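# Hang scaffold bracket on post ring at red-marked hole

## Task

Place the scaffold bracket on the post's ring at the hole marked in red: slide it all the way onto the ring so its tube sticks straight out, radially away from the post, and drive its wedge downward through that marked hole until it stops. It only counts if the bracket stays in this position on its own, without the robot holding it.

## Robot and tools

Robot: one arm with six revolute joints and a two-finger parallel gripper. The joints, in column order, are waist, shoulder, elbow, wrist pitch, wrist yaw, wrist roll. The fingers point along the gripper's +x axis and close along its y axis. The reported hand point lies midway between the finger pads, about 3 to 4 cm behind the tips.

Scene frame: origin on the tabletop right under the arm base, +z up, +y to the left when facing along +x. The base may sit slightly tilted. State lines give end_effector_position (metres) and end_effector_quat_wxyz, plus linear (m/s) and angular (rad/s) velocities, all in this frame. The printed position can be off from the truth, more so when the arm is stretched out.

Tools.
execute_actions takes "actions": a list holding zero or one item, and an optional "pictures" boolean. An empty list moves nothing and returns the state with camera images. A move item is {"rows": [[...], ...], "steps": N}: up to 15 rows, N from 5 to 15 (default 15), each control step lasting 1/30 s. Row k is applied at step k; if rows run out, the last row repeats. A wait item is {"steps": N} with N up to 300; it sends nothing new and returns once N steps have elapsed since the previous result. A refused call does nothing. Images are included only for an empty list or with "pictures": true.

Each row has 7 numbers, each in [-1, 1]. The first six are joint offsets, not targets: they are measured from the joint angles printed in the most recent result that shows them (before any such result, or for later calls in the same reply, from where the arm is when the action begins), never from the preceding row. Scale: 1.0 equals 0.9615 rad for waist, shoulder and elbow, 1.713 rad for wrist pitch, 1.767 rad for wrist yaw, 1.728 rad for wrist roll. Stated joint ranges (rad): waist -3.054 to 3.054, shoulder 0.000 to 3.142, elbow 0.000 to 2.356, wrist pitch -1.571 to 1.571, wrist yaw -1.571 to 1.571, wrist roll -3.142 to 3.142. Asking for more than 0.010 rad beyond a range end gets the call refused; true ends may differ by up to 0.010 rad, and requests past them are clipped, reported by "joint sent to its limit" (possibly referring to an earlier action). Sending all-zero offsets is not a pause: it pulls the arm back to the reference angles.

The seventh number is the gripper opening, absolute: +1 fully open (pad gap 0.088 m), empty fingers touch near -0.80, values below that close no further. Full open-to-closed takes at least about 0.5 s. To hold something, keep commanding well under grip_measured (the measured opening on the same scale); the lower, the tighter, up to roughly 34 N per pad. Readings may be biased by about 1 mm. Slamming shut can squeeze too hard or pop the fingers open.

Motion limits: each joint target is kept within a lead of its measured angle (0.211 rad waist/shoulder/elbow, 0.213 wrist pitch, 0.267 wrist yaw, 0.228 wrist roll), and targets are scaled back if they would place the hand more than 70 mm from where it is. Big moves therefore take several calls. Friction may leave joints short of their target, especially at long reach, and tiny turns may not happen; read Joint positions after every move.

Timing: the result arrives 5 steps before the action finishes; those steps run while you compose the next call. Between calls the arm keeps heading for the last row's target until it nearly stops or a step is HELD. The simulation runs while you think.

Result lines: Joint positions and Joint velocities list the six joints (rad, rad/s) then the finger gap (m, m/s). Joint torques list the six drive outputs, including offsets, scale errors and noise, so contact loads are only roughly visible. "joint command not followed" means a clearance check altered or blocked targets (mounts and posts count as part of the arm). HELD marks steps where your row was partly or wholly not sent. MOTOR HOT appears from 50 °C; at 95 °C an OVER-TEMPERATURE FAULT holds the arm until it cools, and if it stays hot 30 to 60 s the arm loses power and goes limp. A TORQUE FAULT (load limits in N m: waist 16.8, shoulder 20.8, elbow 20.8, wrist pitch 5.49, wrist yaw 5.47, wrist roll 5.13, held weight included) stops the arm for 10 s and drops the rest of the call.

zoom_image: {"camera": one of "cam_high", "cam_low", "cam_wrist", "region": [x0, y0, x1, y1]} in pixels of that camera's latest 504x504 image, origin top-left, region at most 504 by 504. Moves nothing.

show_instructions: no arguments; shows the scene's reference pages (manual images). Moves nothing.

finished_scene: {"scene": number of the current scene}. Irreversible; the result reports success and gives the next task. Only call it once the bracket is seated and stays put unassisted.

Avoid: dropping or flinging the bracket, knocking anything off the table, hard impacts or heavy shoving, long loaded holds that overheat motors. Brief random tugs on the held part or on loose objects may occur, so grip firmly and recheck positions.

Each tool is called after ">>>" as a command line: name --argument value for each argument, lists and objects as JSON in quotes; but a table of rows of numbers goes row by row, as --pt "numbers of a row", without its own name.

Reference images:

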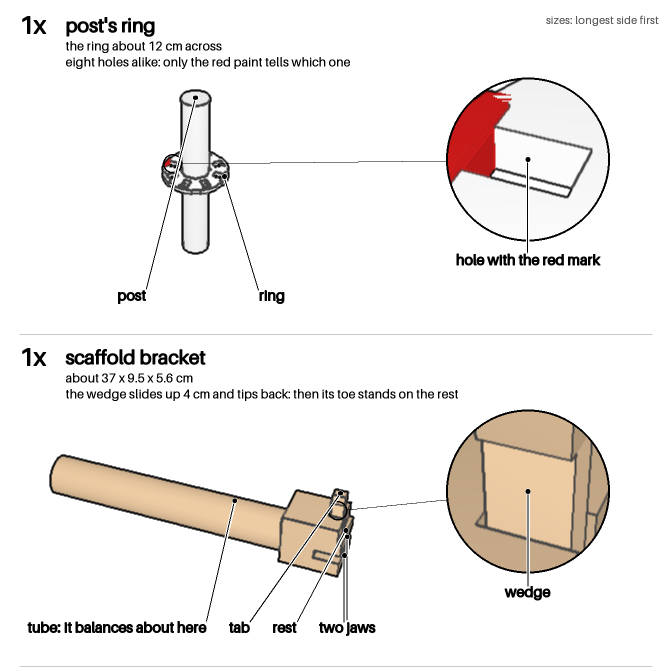

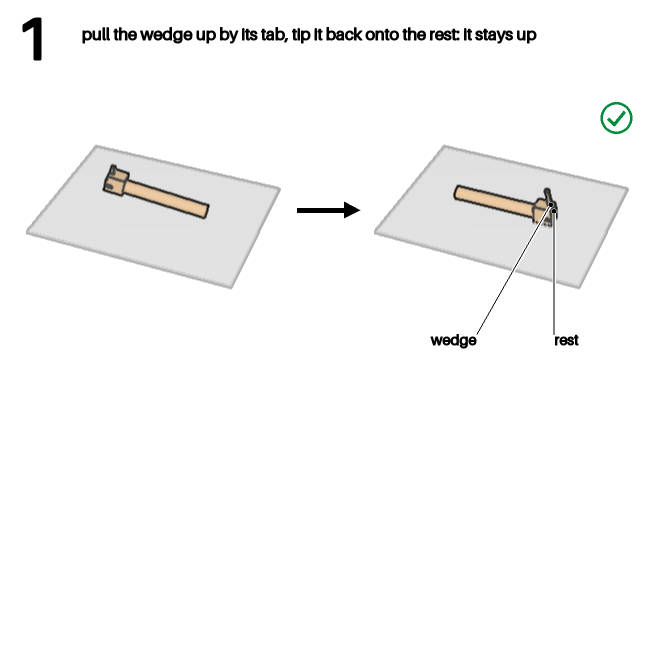

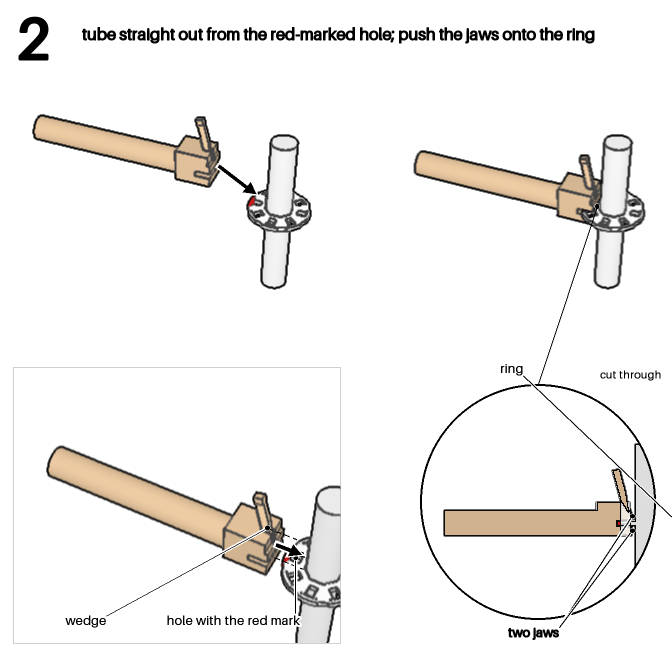

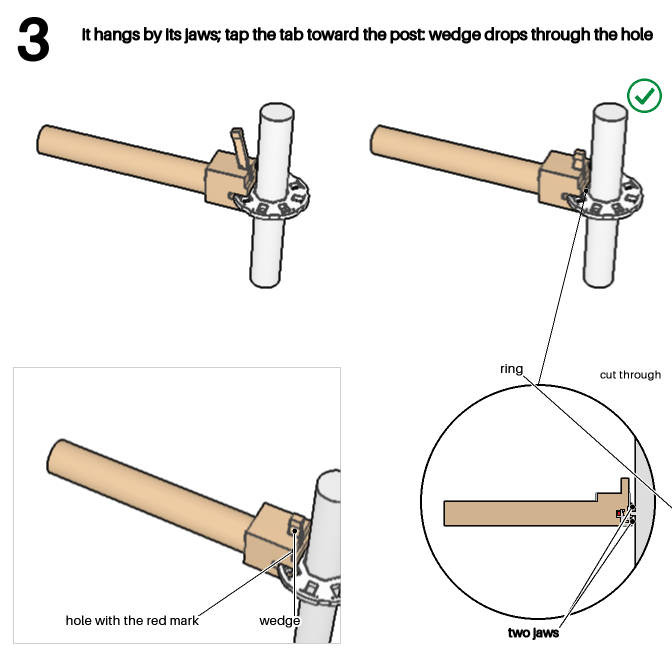

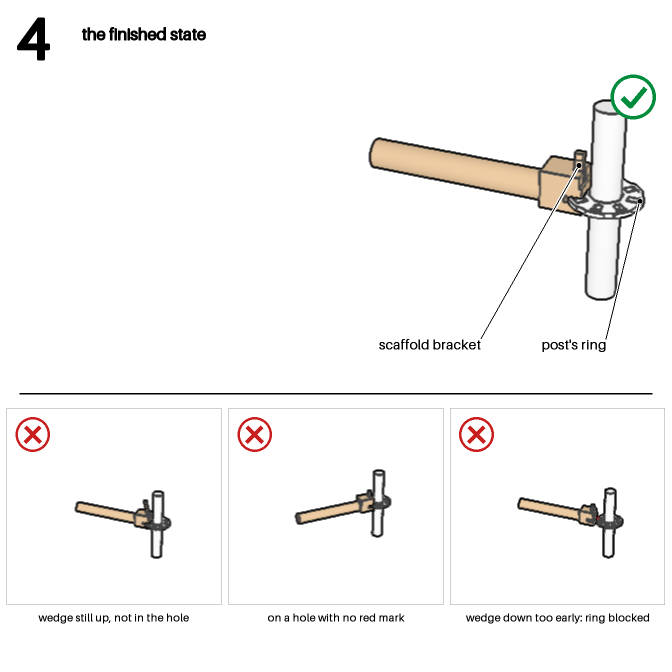

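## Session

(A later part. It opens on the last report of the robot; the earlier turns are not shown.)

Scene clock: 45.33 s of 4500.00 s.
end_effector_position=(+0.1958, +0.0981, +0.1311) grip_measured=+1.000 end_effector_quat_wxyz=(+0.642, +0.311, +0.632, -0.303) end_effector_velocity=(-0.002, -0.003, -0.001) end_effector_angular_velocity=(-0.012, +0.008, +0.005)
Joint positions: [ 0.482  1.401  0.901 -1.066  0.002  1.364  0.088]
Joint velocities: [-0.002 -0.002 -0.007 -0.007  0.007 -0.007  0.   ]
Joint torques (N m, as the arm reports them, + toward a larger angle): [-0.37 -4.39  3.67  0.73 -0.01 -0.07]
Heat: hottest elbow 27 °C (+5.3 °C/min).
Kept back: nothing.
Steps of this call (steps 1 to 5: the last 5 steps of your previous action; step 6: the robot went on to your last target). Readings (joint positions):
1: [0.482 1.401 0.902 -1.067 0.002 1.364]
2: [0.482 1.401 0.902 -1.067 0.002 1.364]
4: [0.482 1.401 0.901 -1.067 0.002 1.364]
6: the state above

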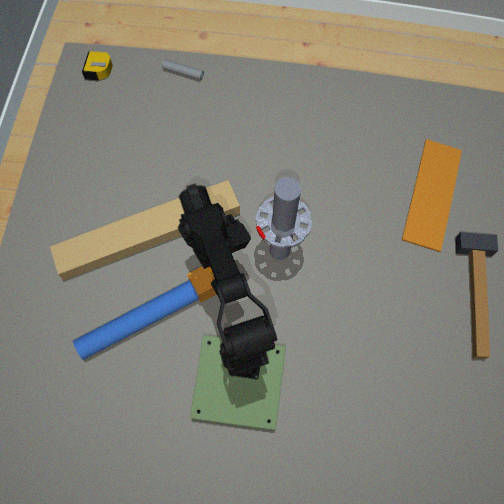

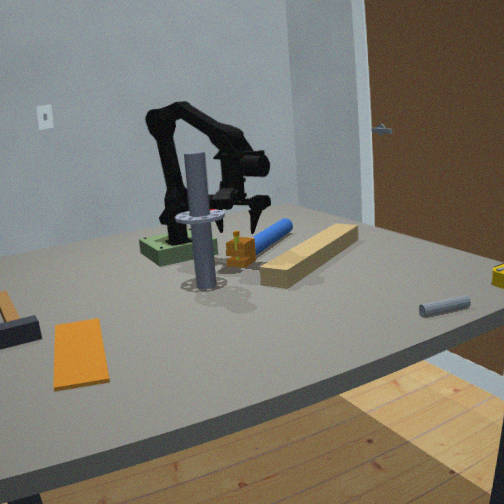

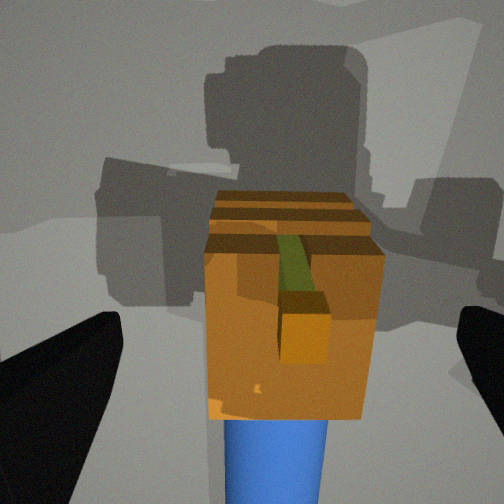

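>>> execute_actions --actions '[{"rows": [[0,0.016,-0.064,0.045,0,0,1.0]], "steps": 15}]'

>>> execute_actions --actions '[{"steps": 6}]' --pictures true

Scene clock: 46.07 s of 4500.00 s.
end_effector_position=(+0.1963, +0.0982, +0.1166) grip_measured=+1.000 end_effector_quat_wxyz=(+0.644, +0.314, +0.630, -0.300) end_effector_velocity=(+0.001, -0.000, -0.000) end_effector_angular_velocity=(-0.003, -0.010, -0.005)
Joint positions: [ 0.482  1.41   0.849 -0.994  0.002  1.364  0.088]
Joint velocities: [ 0.002 -0.002 -0.002  0.007  0.007  0.007  0.   ]
Joint torques (N m, as the arm reports them, + toward a larger angle): [-0.08 -4.04  3.63  0.7  -0.02  0.  ]
Heat: hottest elbow 27 °C (+5.2 °C/min).
Steps of this call (steps 1 to 12: the robot went on to your last target; steps 13 to 22: the first 10 steps of this action). Readings (joint positions):
13: [0.482 1.401 0.893 -1.051 0.002 1.364]
14: [0.482 1.401 0.883 -1.028 0.002 1.364]
16: [0.482 1.407 0.865 -1.013 0.002 1.364]
20: [0.482 1.410 0.849 -0.998 0.002 1.364]
22: the state above

Scene clock: 46.27 s of 4500.00 s.
end_effector_position=(+0.1967, +0.0984, +0.1167) grip_measured=+1.000 end_effector_quat_wxyz=(+0.644, +0.315, +0.629, -0.299) end_effector_velocity=(+0.002, -0.001, -0.000) end_effector_angular_velocity=(-0.003, -0.010, +0.005)
Joint positions: [ 0.482  1.41   0.849 -0.992  0.002  1.364  0.088]
Joint velocities: [-0.002 -0.002 -0.002  0.007  0.007 -0.007  0.   ]
Joint torques (N m, as the arm reports them, + toward a larger angle): [-0.04 -4.    3.55  0.77  0.   -0.02]
Heat: hottest elbow 27 °C (+5.2 °C/min).
Kept back: nothing.
Steps of this call (steps 1 to 5: the last 5 steps of your previous action; step 6: the robot went on to your last target). Readings (joint positions):
1: [0.482 1.410 0.849 -0.993 0.002 1.364]
2: [0.482 1.410 0.849 -0.993 0.002 1.364]
4: [0.482 1.410 0.849 -0.993 0.002 1.364]
6: the state above

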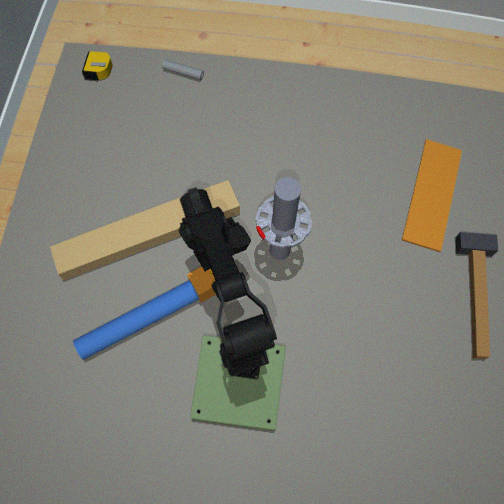

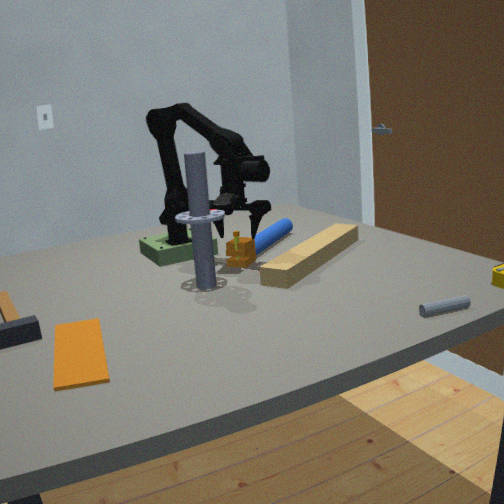

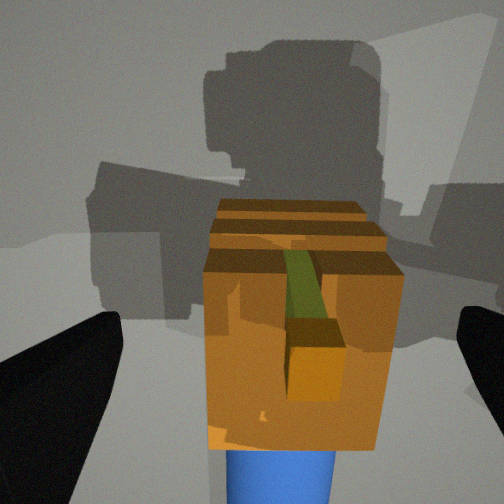

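>>> execute_actions --actions '[{"rows": [[-0.043,-0.017,-0.014,-0.002,0,-0.024,1.0]], "steps": 15}]'

>>> execute_actions --actions '[{"steps": 6}]' --pictures true

Scene clock: 47.50 s of 4500.00 s.
end_effector_position=(+0.1994, +0.0906, +0.1175) grip_measured=+1.000 end_effector_quat_wxyz=(+0.646, +0.316, +0.628, -0.298) end_effector_velocity=(+0.000, -0.002, -0.000) end_effector_angular_velocity=(+0.009, -0.004, +0.010)
Joint positions: [ 0.445  1.401  0.844 -0.992  0.002  1.326  0.088]
Joint velocities: [-0.012 -0.007 -0.007  0.007 -0.007 -0.022  0.   ]
Joint torques (N m, as the arm reports them, + toward a larger angle): [-0.28 -5.58  3.66  0.35  0.   -0.07]
Heat: hottest elbow 27 °C (+5.1 °C/min).
Steps of this call (steps 1 to 15: the robot went on to your last target; steps 16 to 27: nothing new was sent; steps 28 to 37: the first 10 steps of this action). Readings (joint positions):
28: [0.479 1.410 0.848 -0.992 0.002 1.356]
29: [0.469 1.409 0.847 -0.992 0.003 1.347]
31: [0.454 1.405 0.845 -0.992 0.002 1.336]
35: [0.446 1.401 0.844 -0.992 0.002 1.328]
37: the state above

Scene clock: 47.70 s of 4500.00 s.
end_effector_position=(+0.1994, +0.0904, +0.1176) grip_measured=+1.000 end_effector_quat_wxyz=(+0.646, +0.316, +0.628, -0.298) end_effector_velocity=(-0.008, -0.004, -0.000) end_effector_angular_velocity=(-0.009, +0.036, +0.000)
Joint positions: [ 0.444  1.4    0.844 -0.993  0.002  1.325  0.088]
Joint velocities: [-0.007 -0.002 -0.002 -0.037 -0.007 -0.007  0.   ]
Joint torques (N m, as the arm reports them, + toward a larger angle): [-0.28 -5.51  3.63  0.35  0.02 -0.07]
Heat: hottest elbow 27 °C (+5.0 °C/min).
Kept back: nothing.
Steps of this call (steps 1 to 5: the last 5 steps of your previous action; step 6: the robot went on to your last target). Readings (joint positions):
1: [0.445 1.401 0.844 -0.993 0.002 1.326]
2: [0.444 1.401 0.844 -0.993 0.002 1.325]
4: [0.444 1.400 0.844 -0.993 0.002 1.325]
6: the state above

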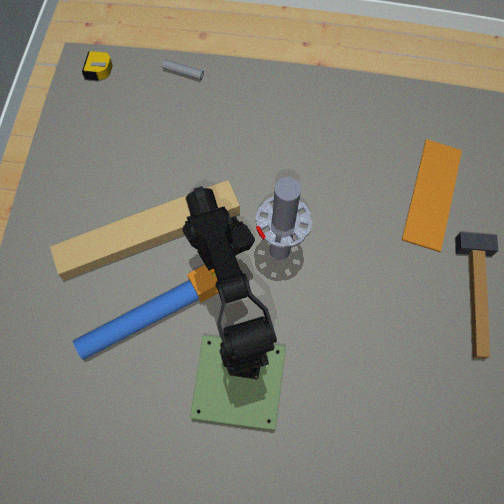

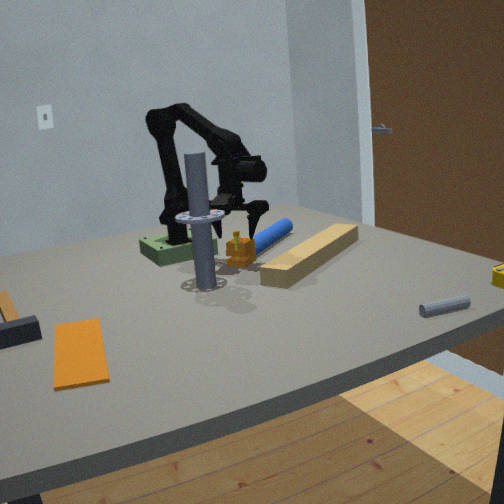

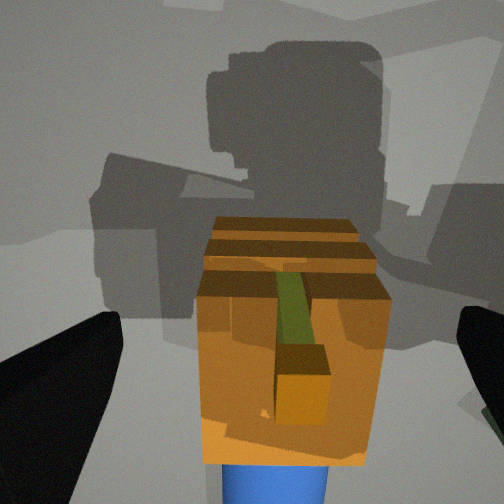

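>>> execute_actions --actions '[{"rows": [[0,0,0,0,0,0,0.6],[0,0,0,0,0,0,0.3],[0,0,0,0,0,0,0.0],[0,0,0,0,0,0,-0.2],[0,0,0,0,0,0,-0.35],[0,0,0,0,0,0,-0.45],[0,0,0,0,0,0,-0.55],[0,0,0,0,0,0,-0.7],[0,0,0,0,0,0,-0.9]], "steps": 15}]'

>>> execute_actions --actions '[{"steps": 12}]' --pictures true

Scene clock: 48.23 s of 4500.00 s.
end_effector_position=(+0.1994, +0.0904, +0.1176) grip_measured=-0.149 end_effector_quat_wxyz=(+0.646, +0.316, +0.628, -0.298) end_effector_velocity=(-0.002, -0.000, +0.001) end_effector_angular_velocity=(+0.005, +0.005, +0.005)
Joint positions: [ 0.444  1.4    0.844 -0.993  0.002  1.325  0.032]
Joint velocities: [-0.002 -0.007 -0.002 -0.007 -0.007 -0.007 -0.175]
Joint torques (N m, as the arm reports them, + toward a larger angle): [-0.02 -4.7   4.46  0.56  0.   -0.01]
Heat: hottest elbow 27 °C (+5.0 °C/min).
Steps of this call (steps 1 to 6: the robot went on to your last target; steps 7 to 16: the first 10 steps of this action). Readings (joint positions):
7: [0.444 1.400 0.844 -0.993 0.002 1.325]
8: [0.444 1.400 0.844 -0.993 0.002 1.325]
10: [0.444 1.400 0.844 -0.993 0.002 1.325]
14: [0.444 1.400 0.844 -0.993 0.002 1.325]
16: the state above

Scene clock: 48.63 s of 4500.00 s.
end_effector_position=(+0.1992, +0.0903, +0.1176) grip_measured=-0.542 end_effector_quat_wxyz=(+0.645, +0.316, +0.628, -0.298) end_effector_velocity=(-0.006, -0.002, -0.001) end_effector_angular_velocity=(-0.005, +0.027, +0.005)
Joint positions: [ 0.444  1.4    0.844 -0.994  0.002  1.325  0.012]
Joint velocities: [-0.002 -0.002 -0.007 -0.022 -0.007 -0.007 -0.   ]
Joint torques (N m, as the arm reports them, + toward a larger angle): [-0.06 -4.71  4.42  0.63  0.   -0.04]
Heat: hottest elbow 27 °C (+4.9 °C/min).
Kept back: nothing.
Steps of this call (steps 1 to 5: the last 5 steps of your previous action; steps 6 to 12: the robot went on to your last target). Readings (joint positions):
1: [0.444 1.400 0.844 -0.993 0.002 1.325]
2: [0.444 1.400 0.844 -0.993 0.002 1.325]
4: [0.444 1.400 0.844 -0.994 0.002 1.325]
8: [0.444 1.400 0.844 -0.994 0.002 1.325]
12: the state above

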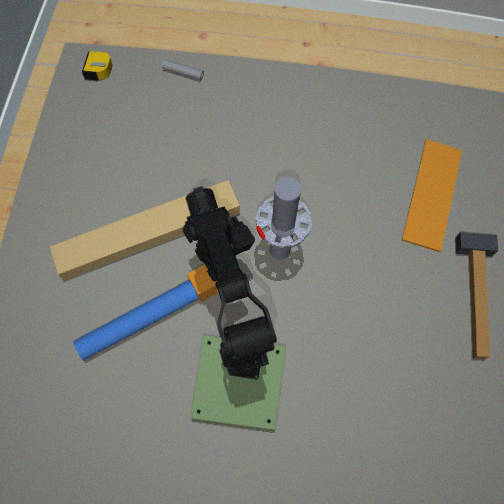

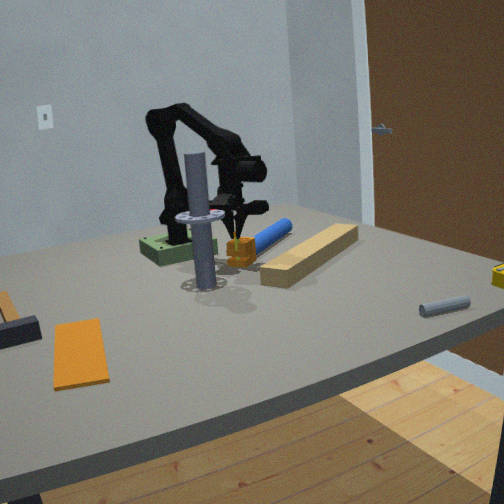

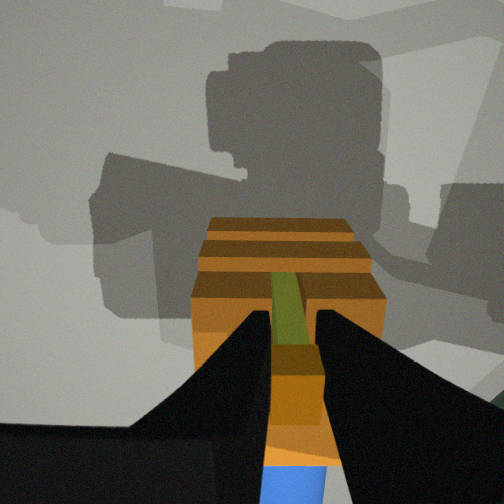

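>>> execute_actions --actions '[{"rows": [[0,-0.006,0.013,-0.011,0,0,-0.9],[0,-0.011,0.027,-0.021,0,0,-0.9],[0,-0.017,0.04,-0.032,0,0,-0.9],[0,-0.022,0.053,-0.042,0,0,-0.9],[0,-0.028,0.067,-0.053,0,0,-0.9],[0,-0.034,0.08,-0.064,0,0,-0.9],[0,-0.039,0.093,-0.074,0,0,-0.9],[0,-0.045,0.106,-0.085,0,0,-0.9],[0,-0.05,0.12,-0.095,0,0,-0.9],[0,-0.056,0.133,-0.106,0,0,-0.9]], "steps": 15}]'

>>> execute_actions --actions '[{"steps": 8}]' --pictures true

Scene clock: 49.30 s of 4500.00 s.
end_effector_position=(+0.1959, +0.0888, +0.1448) grip_measured=-0.543 end_effector_quat_wxyz=(+0.643, +0.313, +0.631, -0.302) end_effector_velocity=(-0.012, -0.004, +0.125) end_effector_angular_velocity=(+0.016, -0.017, -0.005)
Joint positions: [ 0.444  1.368  0.93  -1.123  0.002  1.326  0.012]
Joint velocities: [ 0.002 -0.164  0.379 -0.52  -0.007  0.007 -0.   ]
Joint torques (N m, as the arm reports them, + toward a larger angle): [-0.05 -5.4   5.29  0.19 -0.01 -0.06]
Heat: hottest elbow 27 °C (+4.9 °C/min).
Steps of this call (steps 1 to 10: the robot went on to your last target; steps 11 to 20: the first 10 steps of this action). Readings (joint positions):
11: [0.444 1.400 0.844 -0.994 0.002 1.325]
12: [0.444 1.400 0.847 -0.998 0.002 1.326]
14: [0.444 1.398 0.861 -1.024 0.002 1.326]
18: [0.444 1.379 0.905 -1.089 0.002 1.326]
20: the state above

Scene clock: 49.57 s of 4500.00 s.
end_effector_position=(+0.1950, +0.0884, +0.1556) grip_measured=-0.543 end_effector_quat_wxyz=(+0.644, +0.314, +0.630, -0.301) end_effector_velocity=(-0.004, -0.001, +0.005) end_effector_angular_velocity=(-0.000, +0.019, -0.010)
Joint positions: [ 0.444  1.353  0.963 -1.166  0.002  1.326  0.012]
Joint velocities: [-0.002 -0.002  0.017 -0.037 -0.007  0.007 -0.   ]
Joint torques (N m, as the arm reports them, + toward a larger angle): [-0.04 -5.36  5.26  0.16 -0.02 -0.04]
Heat: hottest elbow 27 °C (+4.8 °C/min).
Kept back: nothing.
Steps of this call (steps 1 to 5: the last 5 steps of your previous action; steps 6 to 8: the robot went on to your last target). Readings (joint positions):
1: [0.444 1.363 0.941 -1.139 0.002 1.326]
2: [0.444 1.359 0.949 -1.150 0.002 1.326]
4: [0.444 1.354 0.958 -1.160 0.002 1.326]
8: the state above

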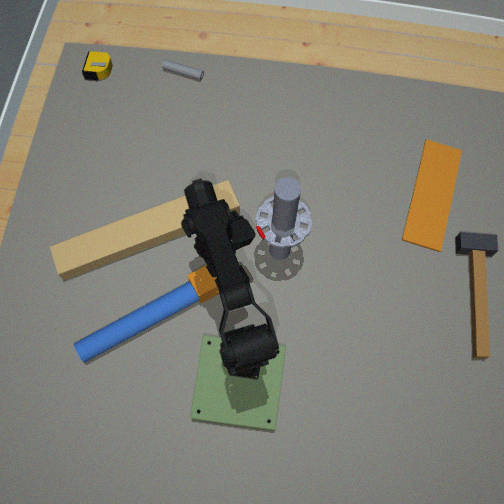

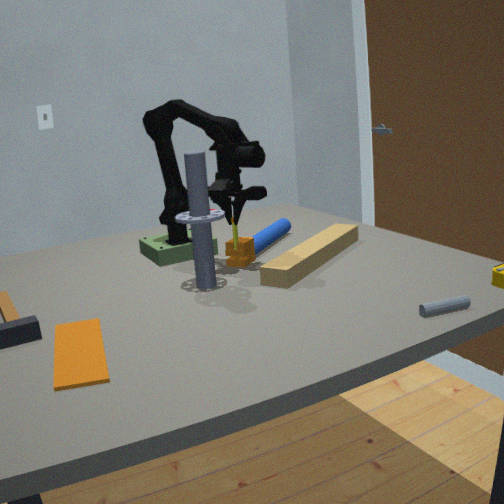

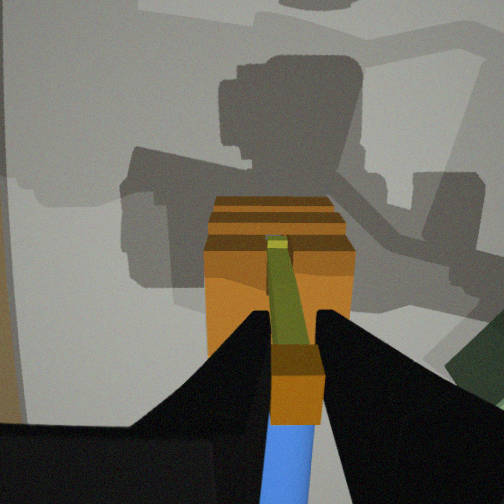

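>>> execute_actions --actions '[{"rows": [[0.012,-0.003,-0.001,-0.001,0,0.007,-0.9],[0.024,-0.005,-0.002,-0.002,0,0.013,-0.9],[0.035,-0.008,-0.002,-0.003,0,0.02,-0.9],[0.047,-0.011,-0.003,-0.004,0,0.026,-0.9],[0.059,-0.013,-0.004,-0.005,0,0.033,-0.9],[0.071,-0.016,-0.005,-0.006,0,0.04,-0.9],[0.083,-0.019,-0.006,-0.007,0,0.046,-0.9],[0.094,-0.022,-0.006,-0.008,0,0.053,-0.9],[0.106,-0.024,-0.007,-0.009,0,0.059,-0.9],[0.118,-0.027,-0.008,-0.010,0,0.066,-0.9]], "steps": 15}]'

>>> execute_actions --actions '[{"steps": 8}]' --pictures true

Scene clock: 50.40 s of 4500.00 s.
end_effector_position=(+0.1862, +0.1024, +0.1583) grip_measured=-0.544 end_effector_quat_wxyz=(+0.645, +0.316, +0.628, -0.301) end_effector_velocity=(-0.043, +0.057, +0.005) end_effector_angular_velocity=(+0.016, -0.030, -0.010)
Joint positions: [ 0.523  1.342  0.965 -1.175  0.005  1.408  0.012]
Joint velocities: [ 0.335 -0.071 -0.032 -0.007  0.007  0.344 -0.   ]
Joint torques (N m, as the arm reports them, + toward a larger angle): [ 0.41 -5.4   3.99  0.25 -0.12  0.04]
Heat: hottest elbow 27 °C (+4.8 °C/min).
Steps of this call (steps 1 to 15: the robot went on to your last target; steps 16 to 25: the first 10 steps of this action). Readings (joint positions):
16: [0.444 1.353 0.965 -1.170 0.002 1.327]
17: [0.447 1.353 0.965 -1.170 0.004 1.331]
19: [0.459 1.353 0.965 -1.170 0.005 1.346]
23: [0.501 1.347 0.965 -1.173 0.005 1.387]
25: the state above

Scene clock: 50.67 s of 4500.00 s.
end_effector_position=(+0.1814, +0.1068, +0.1582) grip_measured=-0.544 end_effector_quat_wxyz=(+0.644, +0.315, +0.629, -0.301) end_effector_velocity=(-0.002, +0.005, +0.001) end_effector_angular_velocity=(+0.026, +0.001, -0.014)
Joint positions: [ 0.552  1.337  0.961 -1.18   0.005  1.436  0.012]
Joint velocities: [ 0.007 -0.007 -0.002  0.007 -0.022  0.022 -0.   ]
Joint torques (N m, as the arm reports them, + toward a larger angle): [ 0.44 -5.63  4.1   0.31 -0.12  0.06]
Heat: hottest elbow 27 °C (+4.7 °C/min).
Kept back: nothing.
Steps of this call (steps 1 to 5: the last 5 steps of your previous action; steps 6 to 8: the robot went on to your last target). Readings (joint positions):
1: [0.533 1.340 0.963 -1.176 0.005 1.418]
2: [0.540 1.339 0.962 -1.177 0.005 1.425]
4: [0.548 1.338 0.961 -1.179 0.005 1.431]
8: the state above

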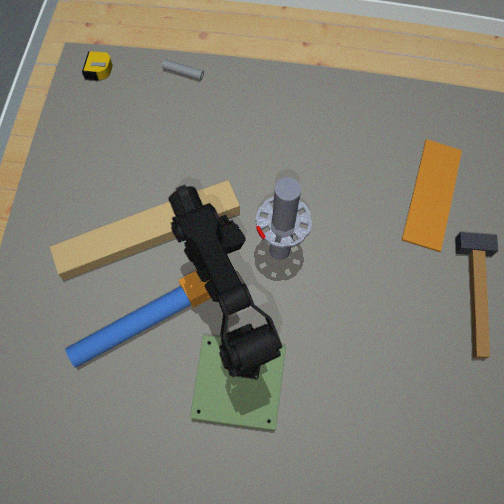

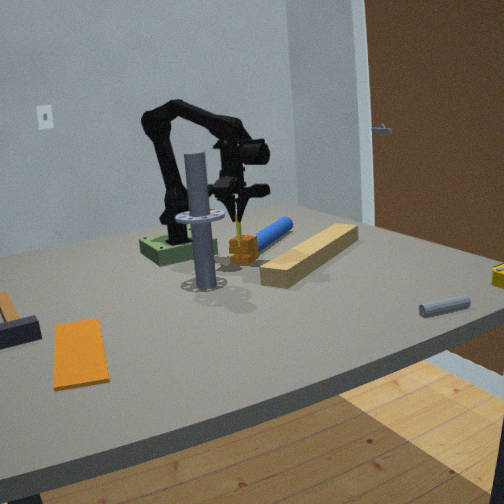

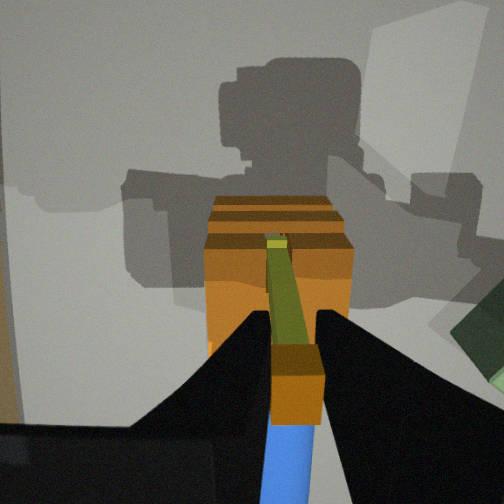

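>>> execute_actions --actions '[{"rows": [[0,0,0,0,0,0,-0.6],[0,0,0,0,0,0,-0.6],[0,0,0,0,0,0,-0.6],[0,0,0,0,0,0,-0.6],[0,0,0,0,0,0,-0.6],[0.01,-0.002,-0.001,-0.001,0,0.006,-0.6],[0.02,-0.004,-0.002,-0.002,0,0.011,-0.6],[0.03,-0.006,-0.002,-0.003,0,0.017,-0.6],[0.04,-0.008,-0.003,-0.004,0,0.022,-0.6],[0.05,-0.010,-0.004,-0.005,0,0.028,-0.6],[0.06,-0.012,-0.005,-0.006,0,0.033,-0.6],[0.07,-0.014,-0.006,-0.007,0,0.039,-0.6],[0.08,-0.016,-0.006,-0.008,0,0.044,-0.6],[0.09,-0.018,-0.007,-0.009,0,0.05,-0.6],[0.10,-0.020,-0.008,-0.010,0,0.056,-0.6]], "steps": 15}]'

>>> execute_actions --actions '[{"steps": 8}]' --pictures true

Scene clock: 51.73 s of 4500.00 s.
end_effector_position=(+0.1790, +0.1103, +0.1582) grip_measured=-0.544 end_effector_quat_wxyz=(+0.643, +0.316, +0.628, -0.303) end_effector_velocity=(-0.035, +0.040, -0.000) end_effector_angular_velocity=(-0.009, +0.035, +0.000)
Joint positions: [ 0.573  1.337  0.96  -1.181  0.006  1.462  0.012]
Joint velocities: [ 0.242 -0.002 -0.002 -0.037 -0.007  0.242  0.   ]
Joint torques (N m, as the arm reports them, + toward a larger angle): [ 0.42 -5.36  4.36  0.24 -0.07  0.07]
Heat: hottest elbow 27 °C (+4.6 °C/min).
Steps of this call (steps 1 to 22: the robot went on to your last target; steps 23 to 32: the first 10 steps of this action). Readings (joint positions):
23: [0.553 1.337 0.960 -1.180 0.005 1.440]
24: [0.553 1.337 0.960 -1.180 0.005 1.440]
26: [0.553 1.337 0.960 -1.180 0.005 1.440]
30: [0.559 1.337 0.960 -1.180 0.006 1.446]
32: the state above

Scene clock: 52.00 s of 4500.00 s.
end_effector_position=(+0.1686, +0.1198, +0.1586) grip_measured=-0.544 end_effector_quat_wxyz=(+0.643, +0.312, +0.630, -0.304) end_effector_velocity=(-0.019, +0.008, +0.002) end_effector_angular_velocity=(-0.018, +0.013, +0.010)
Joint positions: [ 0.638  1.329  0.957 -1.192  0.006  1.522  0.012]
Joint velocities: [ 0.09  -0.027 -0.012 -0.037  0.007  0.081  0.   ]
Joint torques (N m, as the arm reports them, + toward a larger angle): [ 0.03 -5.61  4.37  0.32 -0.06  0.04]
Heat: hottest elbow 27 °C (+4.6 °C/min).
Kept back: nothing.
Steps of this call (steps 1 to 5: the last 5 steps of your previous action; steps 6 to 8: the robot went on to your last target). Readings (joint positions):
1: [0.582 1.337 0.960 -1.182 0.006 1.470]
2: [0.590 1.336 0.960 -1.183 0.006 1.479]
4: [0.609 1.334 0.960 -1.187 0.006 1.497]
8: the state above

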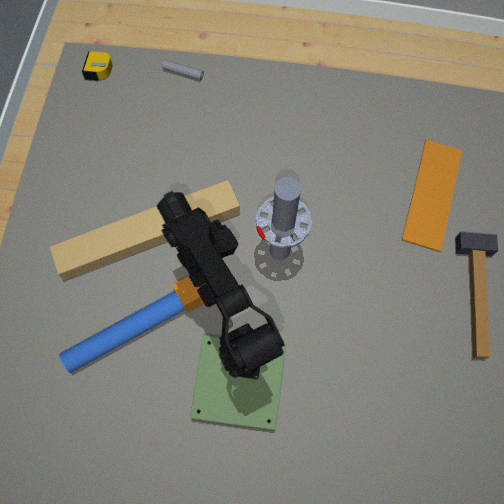

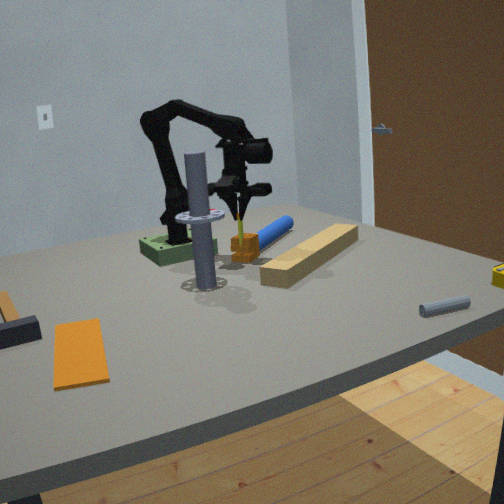

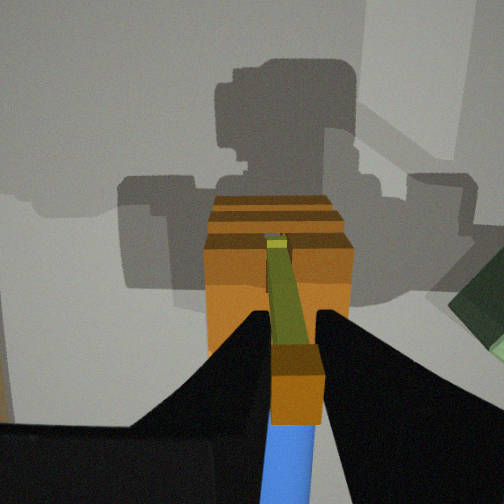

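>>> execute_actions --actions '[{"rows": [[0.036,0.008,0.001,-0.002,0.017,0.02,-0.8],[0.073,0.016,0.002,-0.003,0.033,0.04,-0.8],[0.109,0.023,0.002,-0.005,0.05,0.061,-0.8],[0.146,0.031,0.003,-0.007,0.066,0.081,-0.8],[0.182,0.039,0.004,-0.009,0.083,0.101,-0.8],[0.218,0.047,0.005,-0.01,0.1,0.121,-0.8],[0.255,0.055,0.006,-0.012,0.116,0.142,-0.8],[0.291,0.062,0.006,-0.014,0.133,0.162,-0.8],[0.328,0.07,0.007,-0.015,0.149,0.182,-0.8],[0.364,0.078,0.008,-0.017,0.166,0.2025,-0.8]], "steps": 15}]'

>>> execute_actions --actions '[{"steps": 12}]' --pictures true

Scene clock: 53.60 s of 4500.00 s.
end_effector_position=(+0.1560, +0.1355, +0.1544) grip_measured=-0.543 end_effector_quat_wxyz=(+0.707, +0.272, +0.557, -0.341) end_effector_velocity=(-0.055, +0.040, -0.004) end_effector_angular_velocity=(-0.785, -0.623, +0.083)
Joint positions: [ 0.891  1.375  0.959 -1.21   0.223  1.782  0.012]
Joint velocities: [ 0.994  0.227  0.022 -0.212  0.93   0.974  0.005]
Joint torques (N m, as the arm reports them, + toward a larger angle): [ 0.65 -3.48  4.74  0.18  0.06  0.  ]
Heat: hottest elbow 27 °C (+4.5 °C/min).
Steps of this call (steps 1 to 30: the robot went on to your last target; steps 31 to 38: nothing new was sent; steps 39 to 48: the first 10 steps of this action). Readings (joint positions):
39: [0.647 1.328 0.956 -1.194 0.010 1.536]
40: [0.658 1.329 0.956 -1.195 0.022 1.549]
42: [0.701 1.337 0.956 -1.196 0.062 1.593]
46: [0.824 1.360 0.958 -1.202 0.166 1.716]
48: the state above

Scene clock: 54.00 s of 4500.00 s.
end_effector_position=(+0.1504, +0.1425, +0.1542) grip_measured=-0.544 end_effector_quat_wxyz=(+0.731, +0.261, +0.530, -0.342) end_effector_velocity=(-0.001, -0.001, -0.001) end_effector_angular_velocity=(-0.013, -0.001, +0.001)
Joint positions: [ 0.982  1.394  0.962 -1.22   0.292  1.867  0.012]
Joint velocities: [ 0.007  0.002 -0.002 -0.007  0.007  0.007 -0.   ]
Joint torques (N m, as the arm reports them, + toward a larger angle): [ 0.4  -3.43  4.66  0.21  0.51  0.14]
Heat: hottest elbow 27 °C (+4.4 °C/min).
Kept back: nothing.
Steps of this call (steps 1 to 5: the last 5 steps of your previous action; steps 6 to 12: the robot went on to your last target). Readings (joint positions):
1: [0.920 1.380 0.961 -1.213 0.245 1.808]
2: [0.940 1.384 0.961 -1.214 0.256 1.826]
4: [0.965 1.389 0.962 -1.216 0.272 1.847]
8: [0.979 1.393 0.962 -1.219 0.288 1.863]
12: the state above

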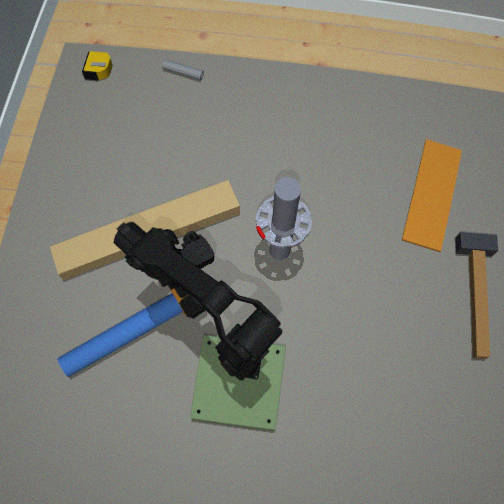

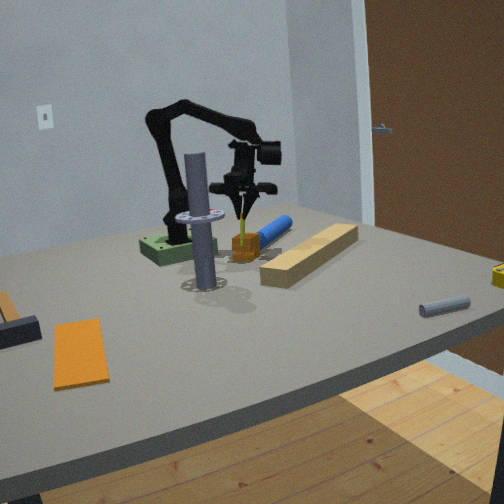

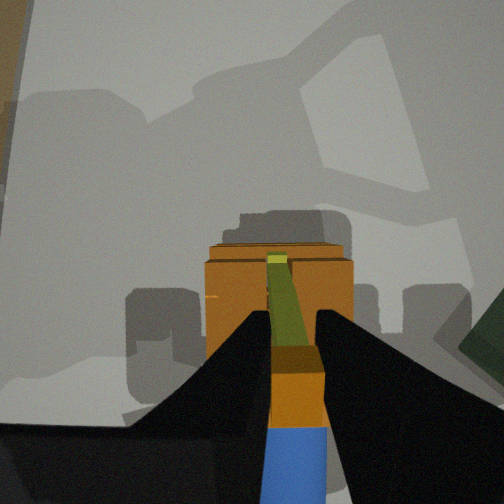

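>>> execute_actions --actions '[{"rows": [[0,0,0,0,0,0,-0.5],[0,0,0,0,0,0,-0.45],[0,0,0,0,0,0,-0.4],[0,0,0,0,0,0,-0.3],[0,0,0,0,0,0,-0.1],[0,0,0,0,0,0,0.2],[0,0,0,0,0,0,0.5]], "steps": 15}]'

>>> execute_actions --actions '[{"steps": 15}]' --pictures true

Scene clock: 54.60 s of 4500.00 s.
end_effector_position=(+0.1504, +0.1425, +0.1542) grip_measured=+0.185 end_effector_quat_wxyz=(+0.731, +0.261, +0.529, -0.342) end_effector_velocity=(-0.001, +0.002, -0.001) end_effector_angular_velocity=(+0.008, +0.003, -0.005)
Joint positions: [ 0.984  1.395  0.962 -1.22   0.294  1.869  0.048]
Joint velocities: [ 0.002  0.002 -0.002  0.007 -0.007  0.007  0.175]
Joint torques (N m, as the arm reports them, + toward a larger angle): [-0.18 -4.66  4.47  0.35  0.13 -0.07]
Heat: hottest elbow 27 °C (+4.4 °C/min).
Steps of this call (steps 1 to 8: the robot went on to your last target; steps 9 to 18: the first 10 steps of this action). Readings (joint positions):
9: [0.984 1.395 0.962 -1.220 0.294 1.869]
10: [0.984 1.395 0.962 -1.220 0.294 1.869]
12: [0.984 1.395 0.962 -1.220 0.294 1.869]
16: [0.984 1.395 0.962 -1.220 0.294 1.869]
18: the state above

Scene clock: 55.10 s of 4500.00 s.
end_effector_position=(+0.1504, +0.1425, +0.1542) grip_measured=+0.499 end_effector_quat_wxyz=(+0.731, +0.261, +0.529, -0.342) end_effector_velocity=(-0.005, -0.003, -0.001) end_effector_angular_velocity=(-0.004, +0.029, -0.011)
Joint positions: [ 0.984  1.395  0.962 -1.22   0.294  1.869  0.063]
Joint velocities: [-0.002 -0.002 -0.002 -0.022 -0.022  0.007  0.   ]
Joint torques (N m, as the arm reports them, + toward a larger angle): [-0.3  -4.71  4.43  0.34  0.14 -0.07]
Heat: hottest elbow 27 °C (+4.4 °C/min).
Kept back: nothing.
Steps of this call (steps 1 to 5: the last 5 steps of your previous action; steps 6 to 15: the robot went on to your last target). Readings (joint positions):
1: [0.984 1.395 0.962 -1.220 0.294 1.869]
2: [0.984 1.395 0.962 -1.220 0.294 1.869]
4: [0.984 1.395 0.962 -1.220 0.294 1.869]
8: [0.984 1.395 0.962 -1.220 0.294 1.869]
15: the state above
The arm was judged still, so your last target was given up. Only a new action makes it travel on or press farther. Fingers that are still opening or closing keep moving.

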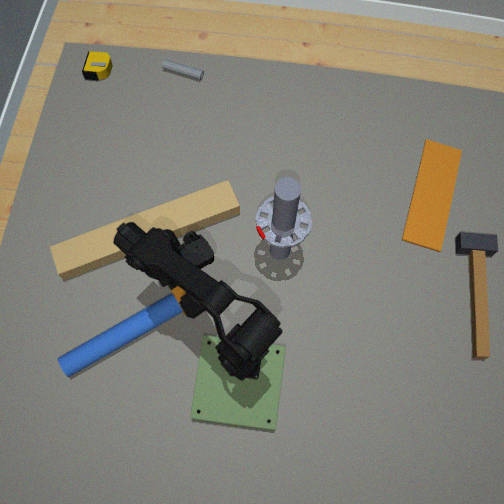

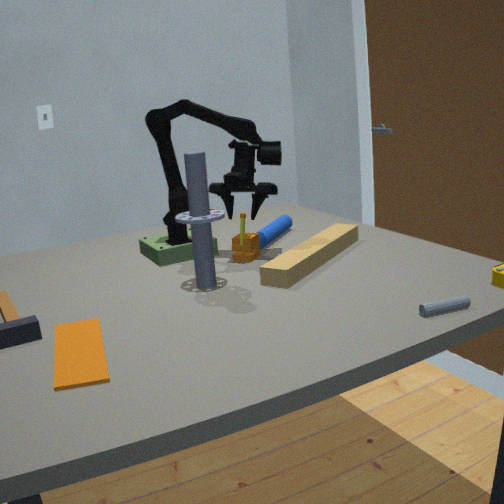

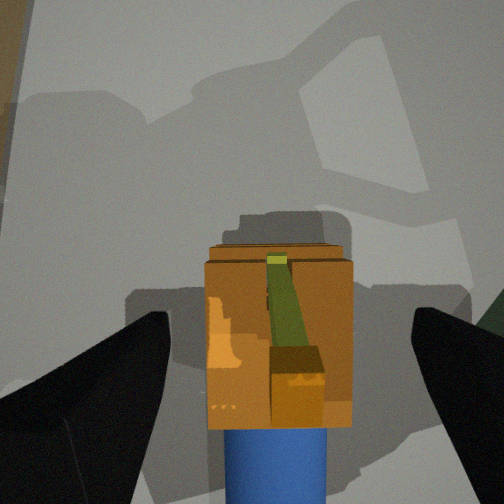

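>>> execute_actions --actions '[{"rows": [[0.05,0.0,0.0,0.0,-0.03,0.028,1.0],[0.1,0.0,0.0,0.02,-0.066,0.056,1.0],[0.15,0.02,0.0,0.04,-0.1,0.083,1.0],[0.2,0.05,0.005,0.06,-0.133,0.111,1.0],[0.251,0.092,0.011,0.093,-0.166,0.139,1.0]], "steps": 15}]'

>>> execute_actions --actions '[{"steps": 10}]' --pictures true

Scene clock: 56.07 s of 4500.00 s.
end_effector_position=(+0.0888, +0.2163, +0.1322) grip_measured=+0.992 end_effector_quat_wxyz=(+0.650, +0.305, +0.625, -0.306) end_effector_velocity=(-0.044, +0.063, -0.018) end_effector_angular_velocity=(+0.200, +0.163, -0.097)
Joint positions: [ 1.211  1.471  0.968 -1.081  0.026  2.087  0.088]
Joint velocities: [ 0.129  0.081  0.002  0.198 -0.227  0.227  0.009]
Joint torques (N m, as the arm reports them, + toward a larger angle): [-0.31 -4.84  4.81  0.67 -0.12  0.06]
Heat: hottest elbow 27 °C (+4.3 °C/min).
Steps of this call (steps 1 to 19: nothing new was sent; steps 20 to 29: the first 10 steps of this action). Readings (joint positions):
20: [0.987 1.395 0.962 -1.220 0.288 1.877]
21: [1.002 1.395 0.962 -1.218 0.265 1.899]
23: [1.063 1.401 0.962 -1.181 0.185 1.962]
27: [1.194 1.459 0.968 -1.091 0.046 2.068]
29: the state above

Scene clock: 56.40 s of 4500.00 s.
end_effector_position=(+0.0850, +0.2216, +0.1314) grip_measured=+1.000 end_effector_quat_wxyz=(+0.641, +0.312, +0.631, -0.305) end_effector_velocity=(-0.002, -0.002, -0.001) end_effector_angular_velocity=(-0.009, +0.011, -0.005)
Joint positions: [ 1.221  1.475  0.968 -1.064  0.005  2.106  0.088]
Joint velocities: [ 0.002  0.002 -0.002 -0.007 -0.007  0.007  0.   ]
Joint torques (N m, as the arm reports them, + toward a larger angle): [ 0.1  -4.4   4.84  0.66 -0.16  0.08]
Heat: hottest elbow 27 °C (+4.3 °C/min).
Kept back: nothing.
Steps of this call (steps 1 to 5: the last 5 steps of your previous action; steps 6 to 10: the robot went on to your last target). Readings (joint positions):
1: [1.215 1.473 0.968 -1.074 0.020 2.092]
2: [1.216 1.473 0.968 -1.070 0.016 2.097]
4: [1.219 1.473 0.968 -1.069 0.011 2.102]
8: [1.221 1.474 0.968 -1.065 0.006 2.105]
10: the state above

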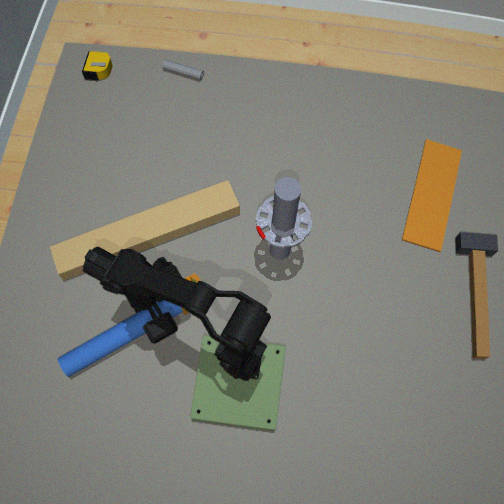

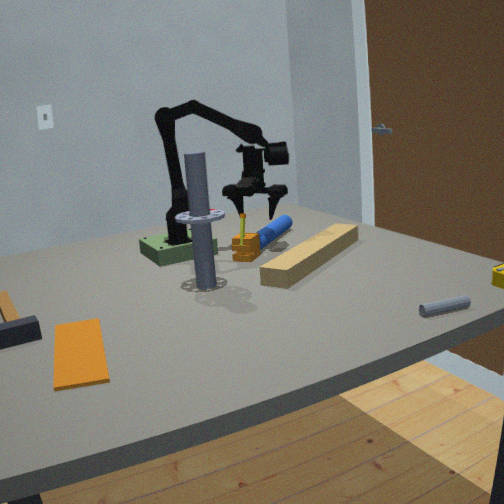

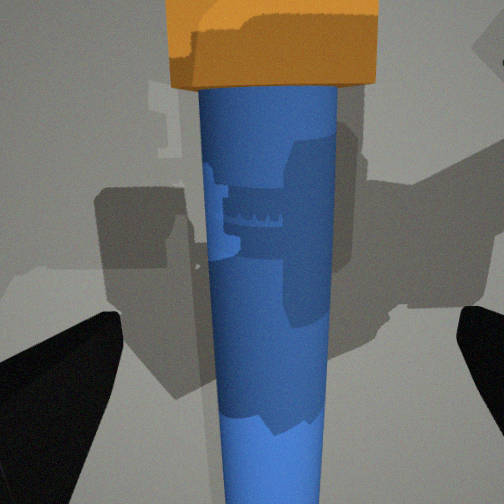

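>>> execute_actions --actions '[{"rows": [[-0.013,0.06,-0.07,0.07,0,-0.007,1.0],[-0.013,0.12,-0.14,0.14,0,-0.007,1.0],[-0.013,0.172,-0.198,0.204,0,-0.007,1.0]], "steps": 15}]'

>>> execute_actions --actions '[{"steps": 8}]' --pictures true

Scene clock: 57.17 s of 4500.00 s.
end_effector_position=(+0.0880, +0.2214, +0.0536) grip_measured=+1.000 end_effector_quat_wxyz=(+0.642, +0.304, +0.631, -0.313) end_effector_velocity=(+0.024, +0.060, -0.003) end_effector_angular_velocity=(+0.287, -0.105, +0.017)
Joint positions: [ 1.212  1.634  0.782 -0.741  0.005  2.097  0.088]
Joint velocities: [-0.007 -0.002 -0.012  0.315 -0.007 -0.022  0.   ]
Joint torques (N m, as the arm reports them, + toward a larger angle): [-0.35 -5.4   3.7   0.71  0.01 -0.07]
Heat: hottest elbow 27 °C (+4.2 °C/min).
Steps of this call (steps 1 to 13: the robot went on to your last target; steps 14 to 23: the first 10 steps of this action). Readings (joint positions):
14: [1.221 1.480 0.961 -1.044 0.005 2.107]
15: [1.219 1.492 0.942 -0.988 0.005 2.104]
17: [1.216 1.548 0.886 -0.862 0.005 2.100]
21: [1.212 1.631 0.790 -0.765 0.005 2.097]
23: the state above

Scene clock: 57.43 s of 4500.00 s.
end_effector_position=(+0.0899, +0.2259, +0.0536) grip_measured=+1.000 end_effector_quat_wxyz=(+0.641, +0.312, +0.632, -0.304) end_effector_velocity=(-0.000, -0.003, -0.001) end_effector_angular_velocity=(-0.009, +0.011, -0.000)
Joint positions: [ 1.212  1.634  0.782 -0.718  0.005  2.096  0.088]
Joint velocities: [-0.007  0.002 -0.002 -0.007 -0.007 -0.007  0.   ]
Joint torques (N m, as the arm reports them, + toward a larger angle): [-0.4  -5.16  3.38  0.61  0.03 -0.07]
Heat: hottest elbow 27 °C (+4.2 °C/min).
Kept back: nothing.
Steps of this call (steps 1 to 5: the last 5 steps of your previous action; steps 6 to 8: the robot went on to your last target). Readings (joint positions):
1: [1.212 1.634 0.782 -0.731 0.005 2.097]
2: [1.212 1.634 0.782 -0.725 0.005 2.096]
4: [1.212 1.634 0.782 -0.724 0.005 2.096]
8: the state above

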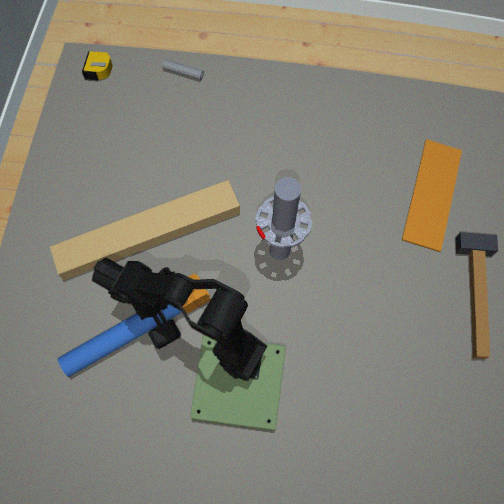

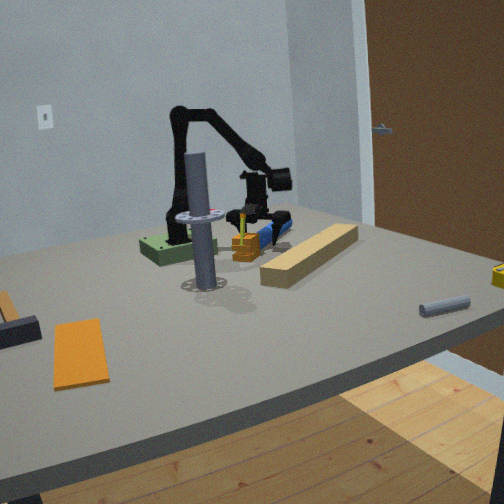

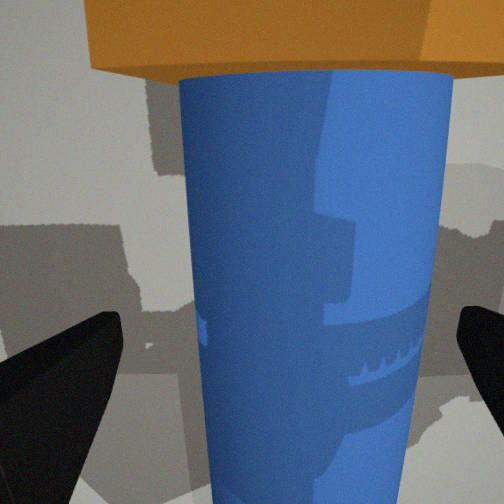

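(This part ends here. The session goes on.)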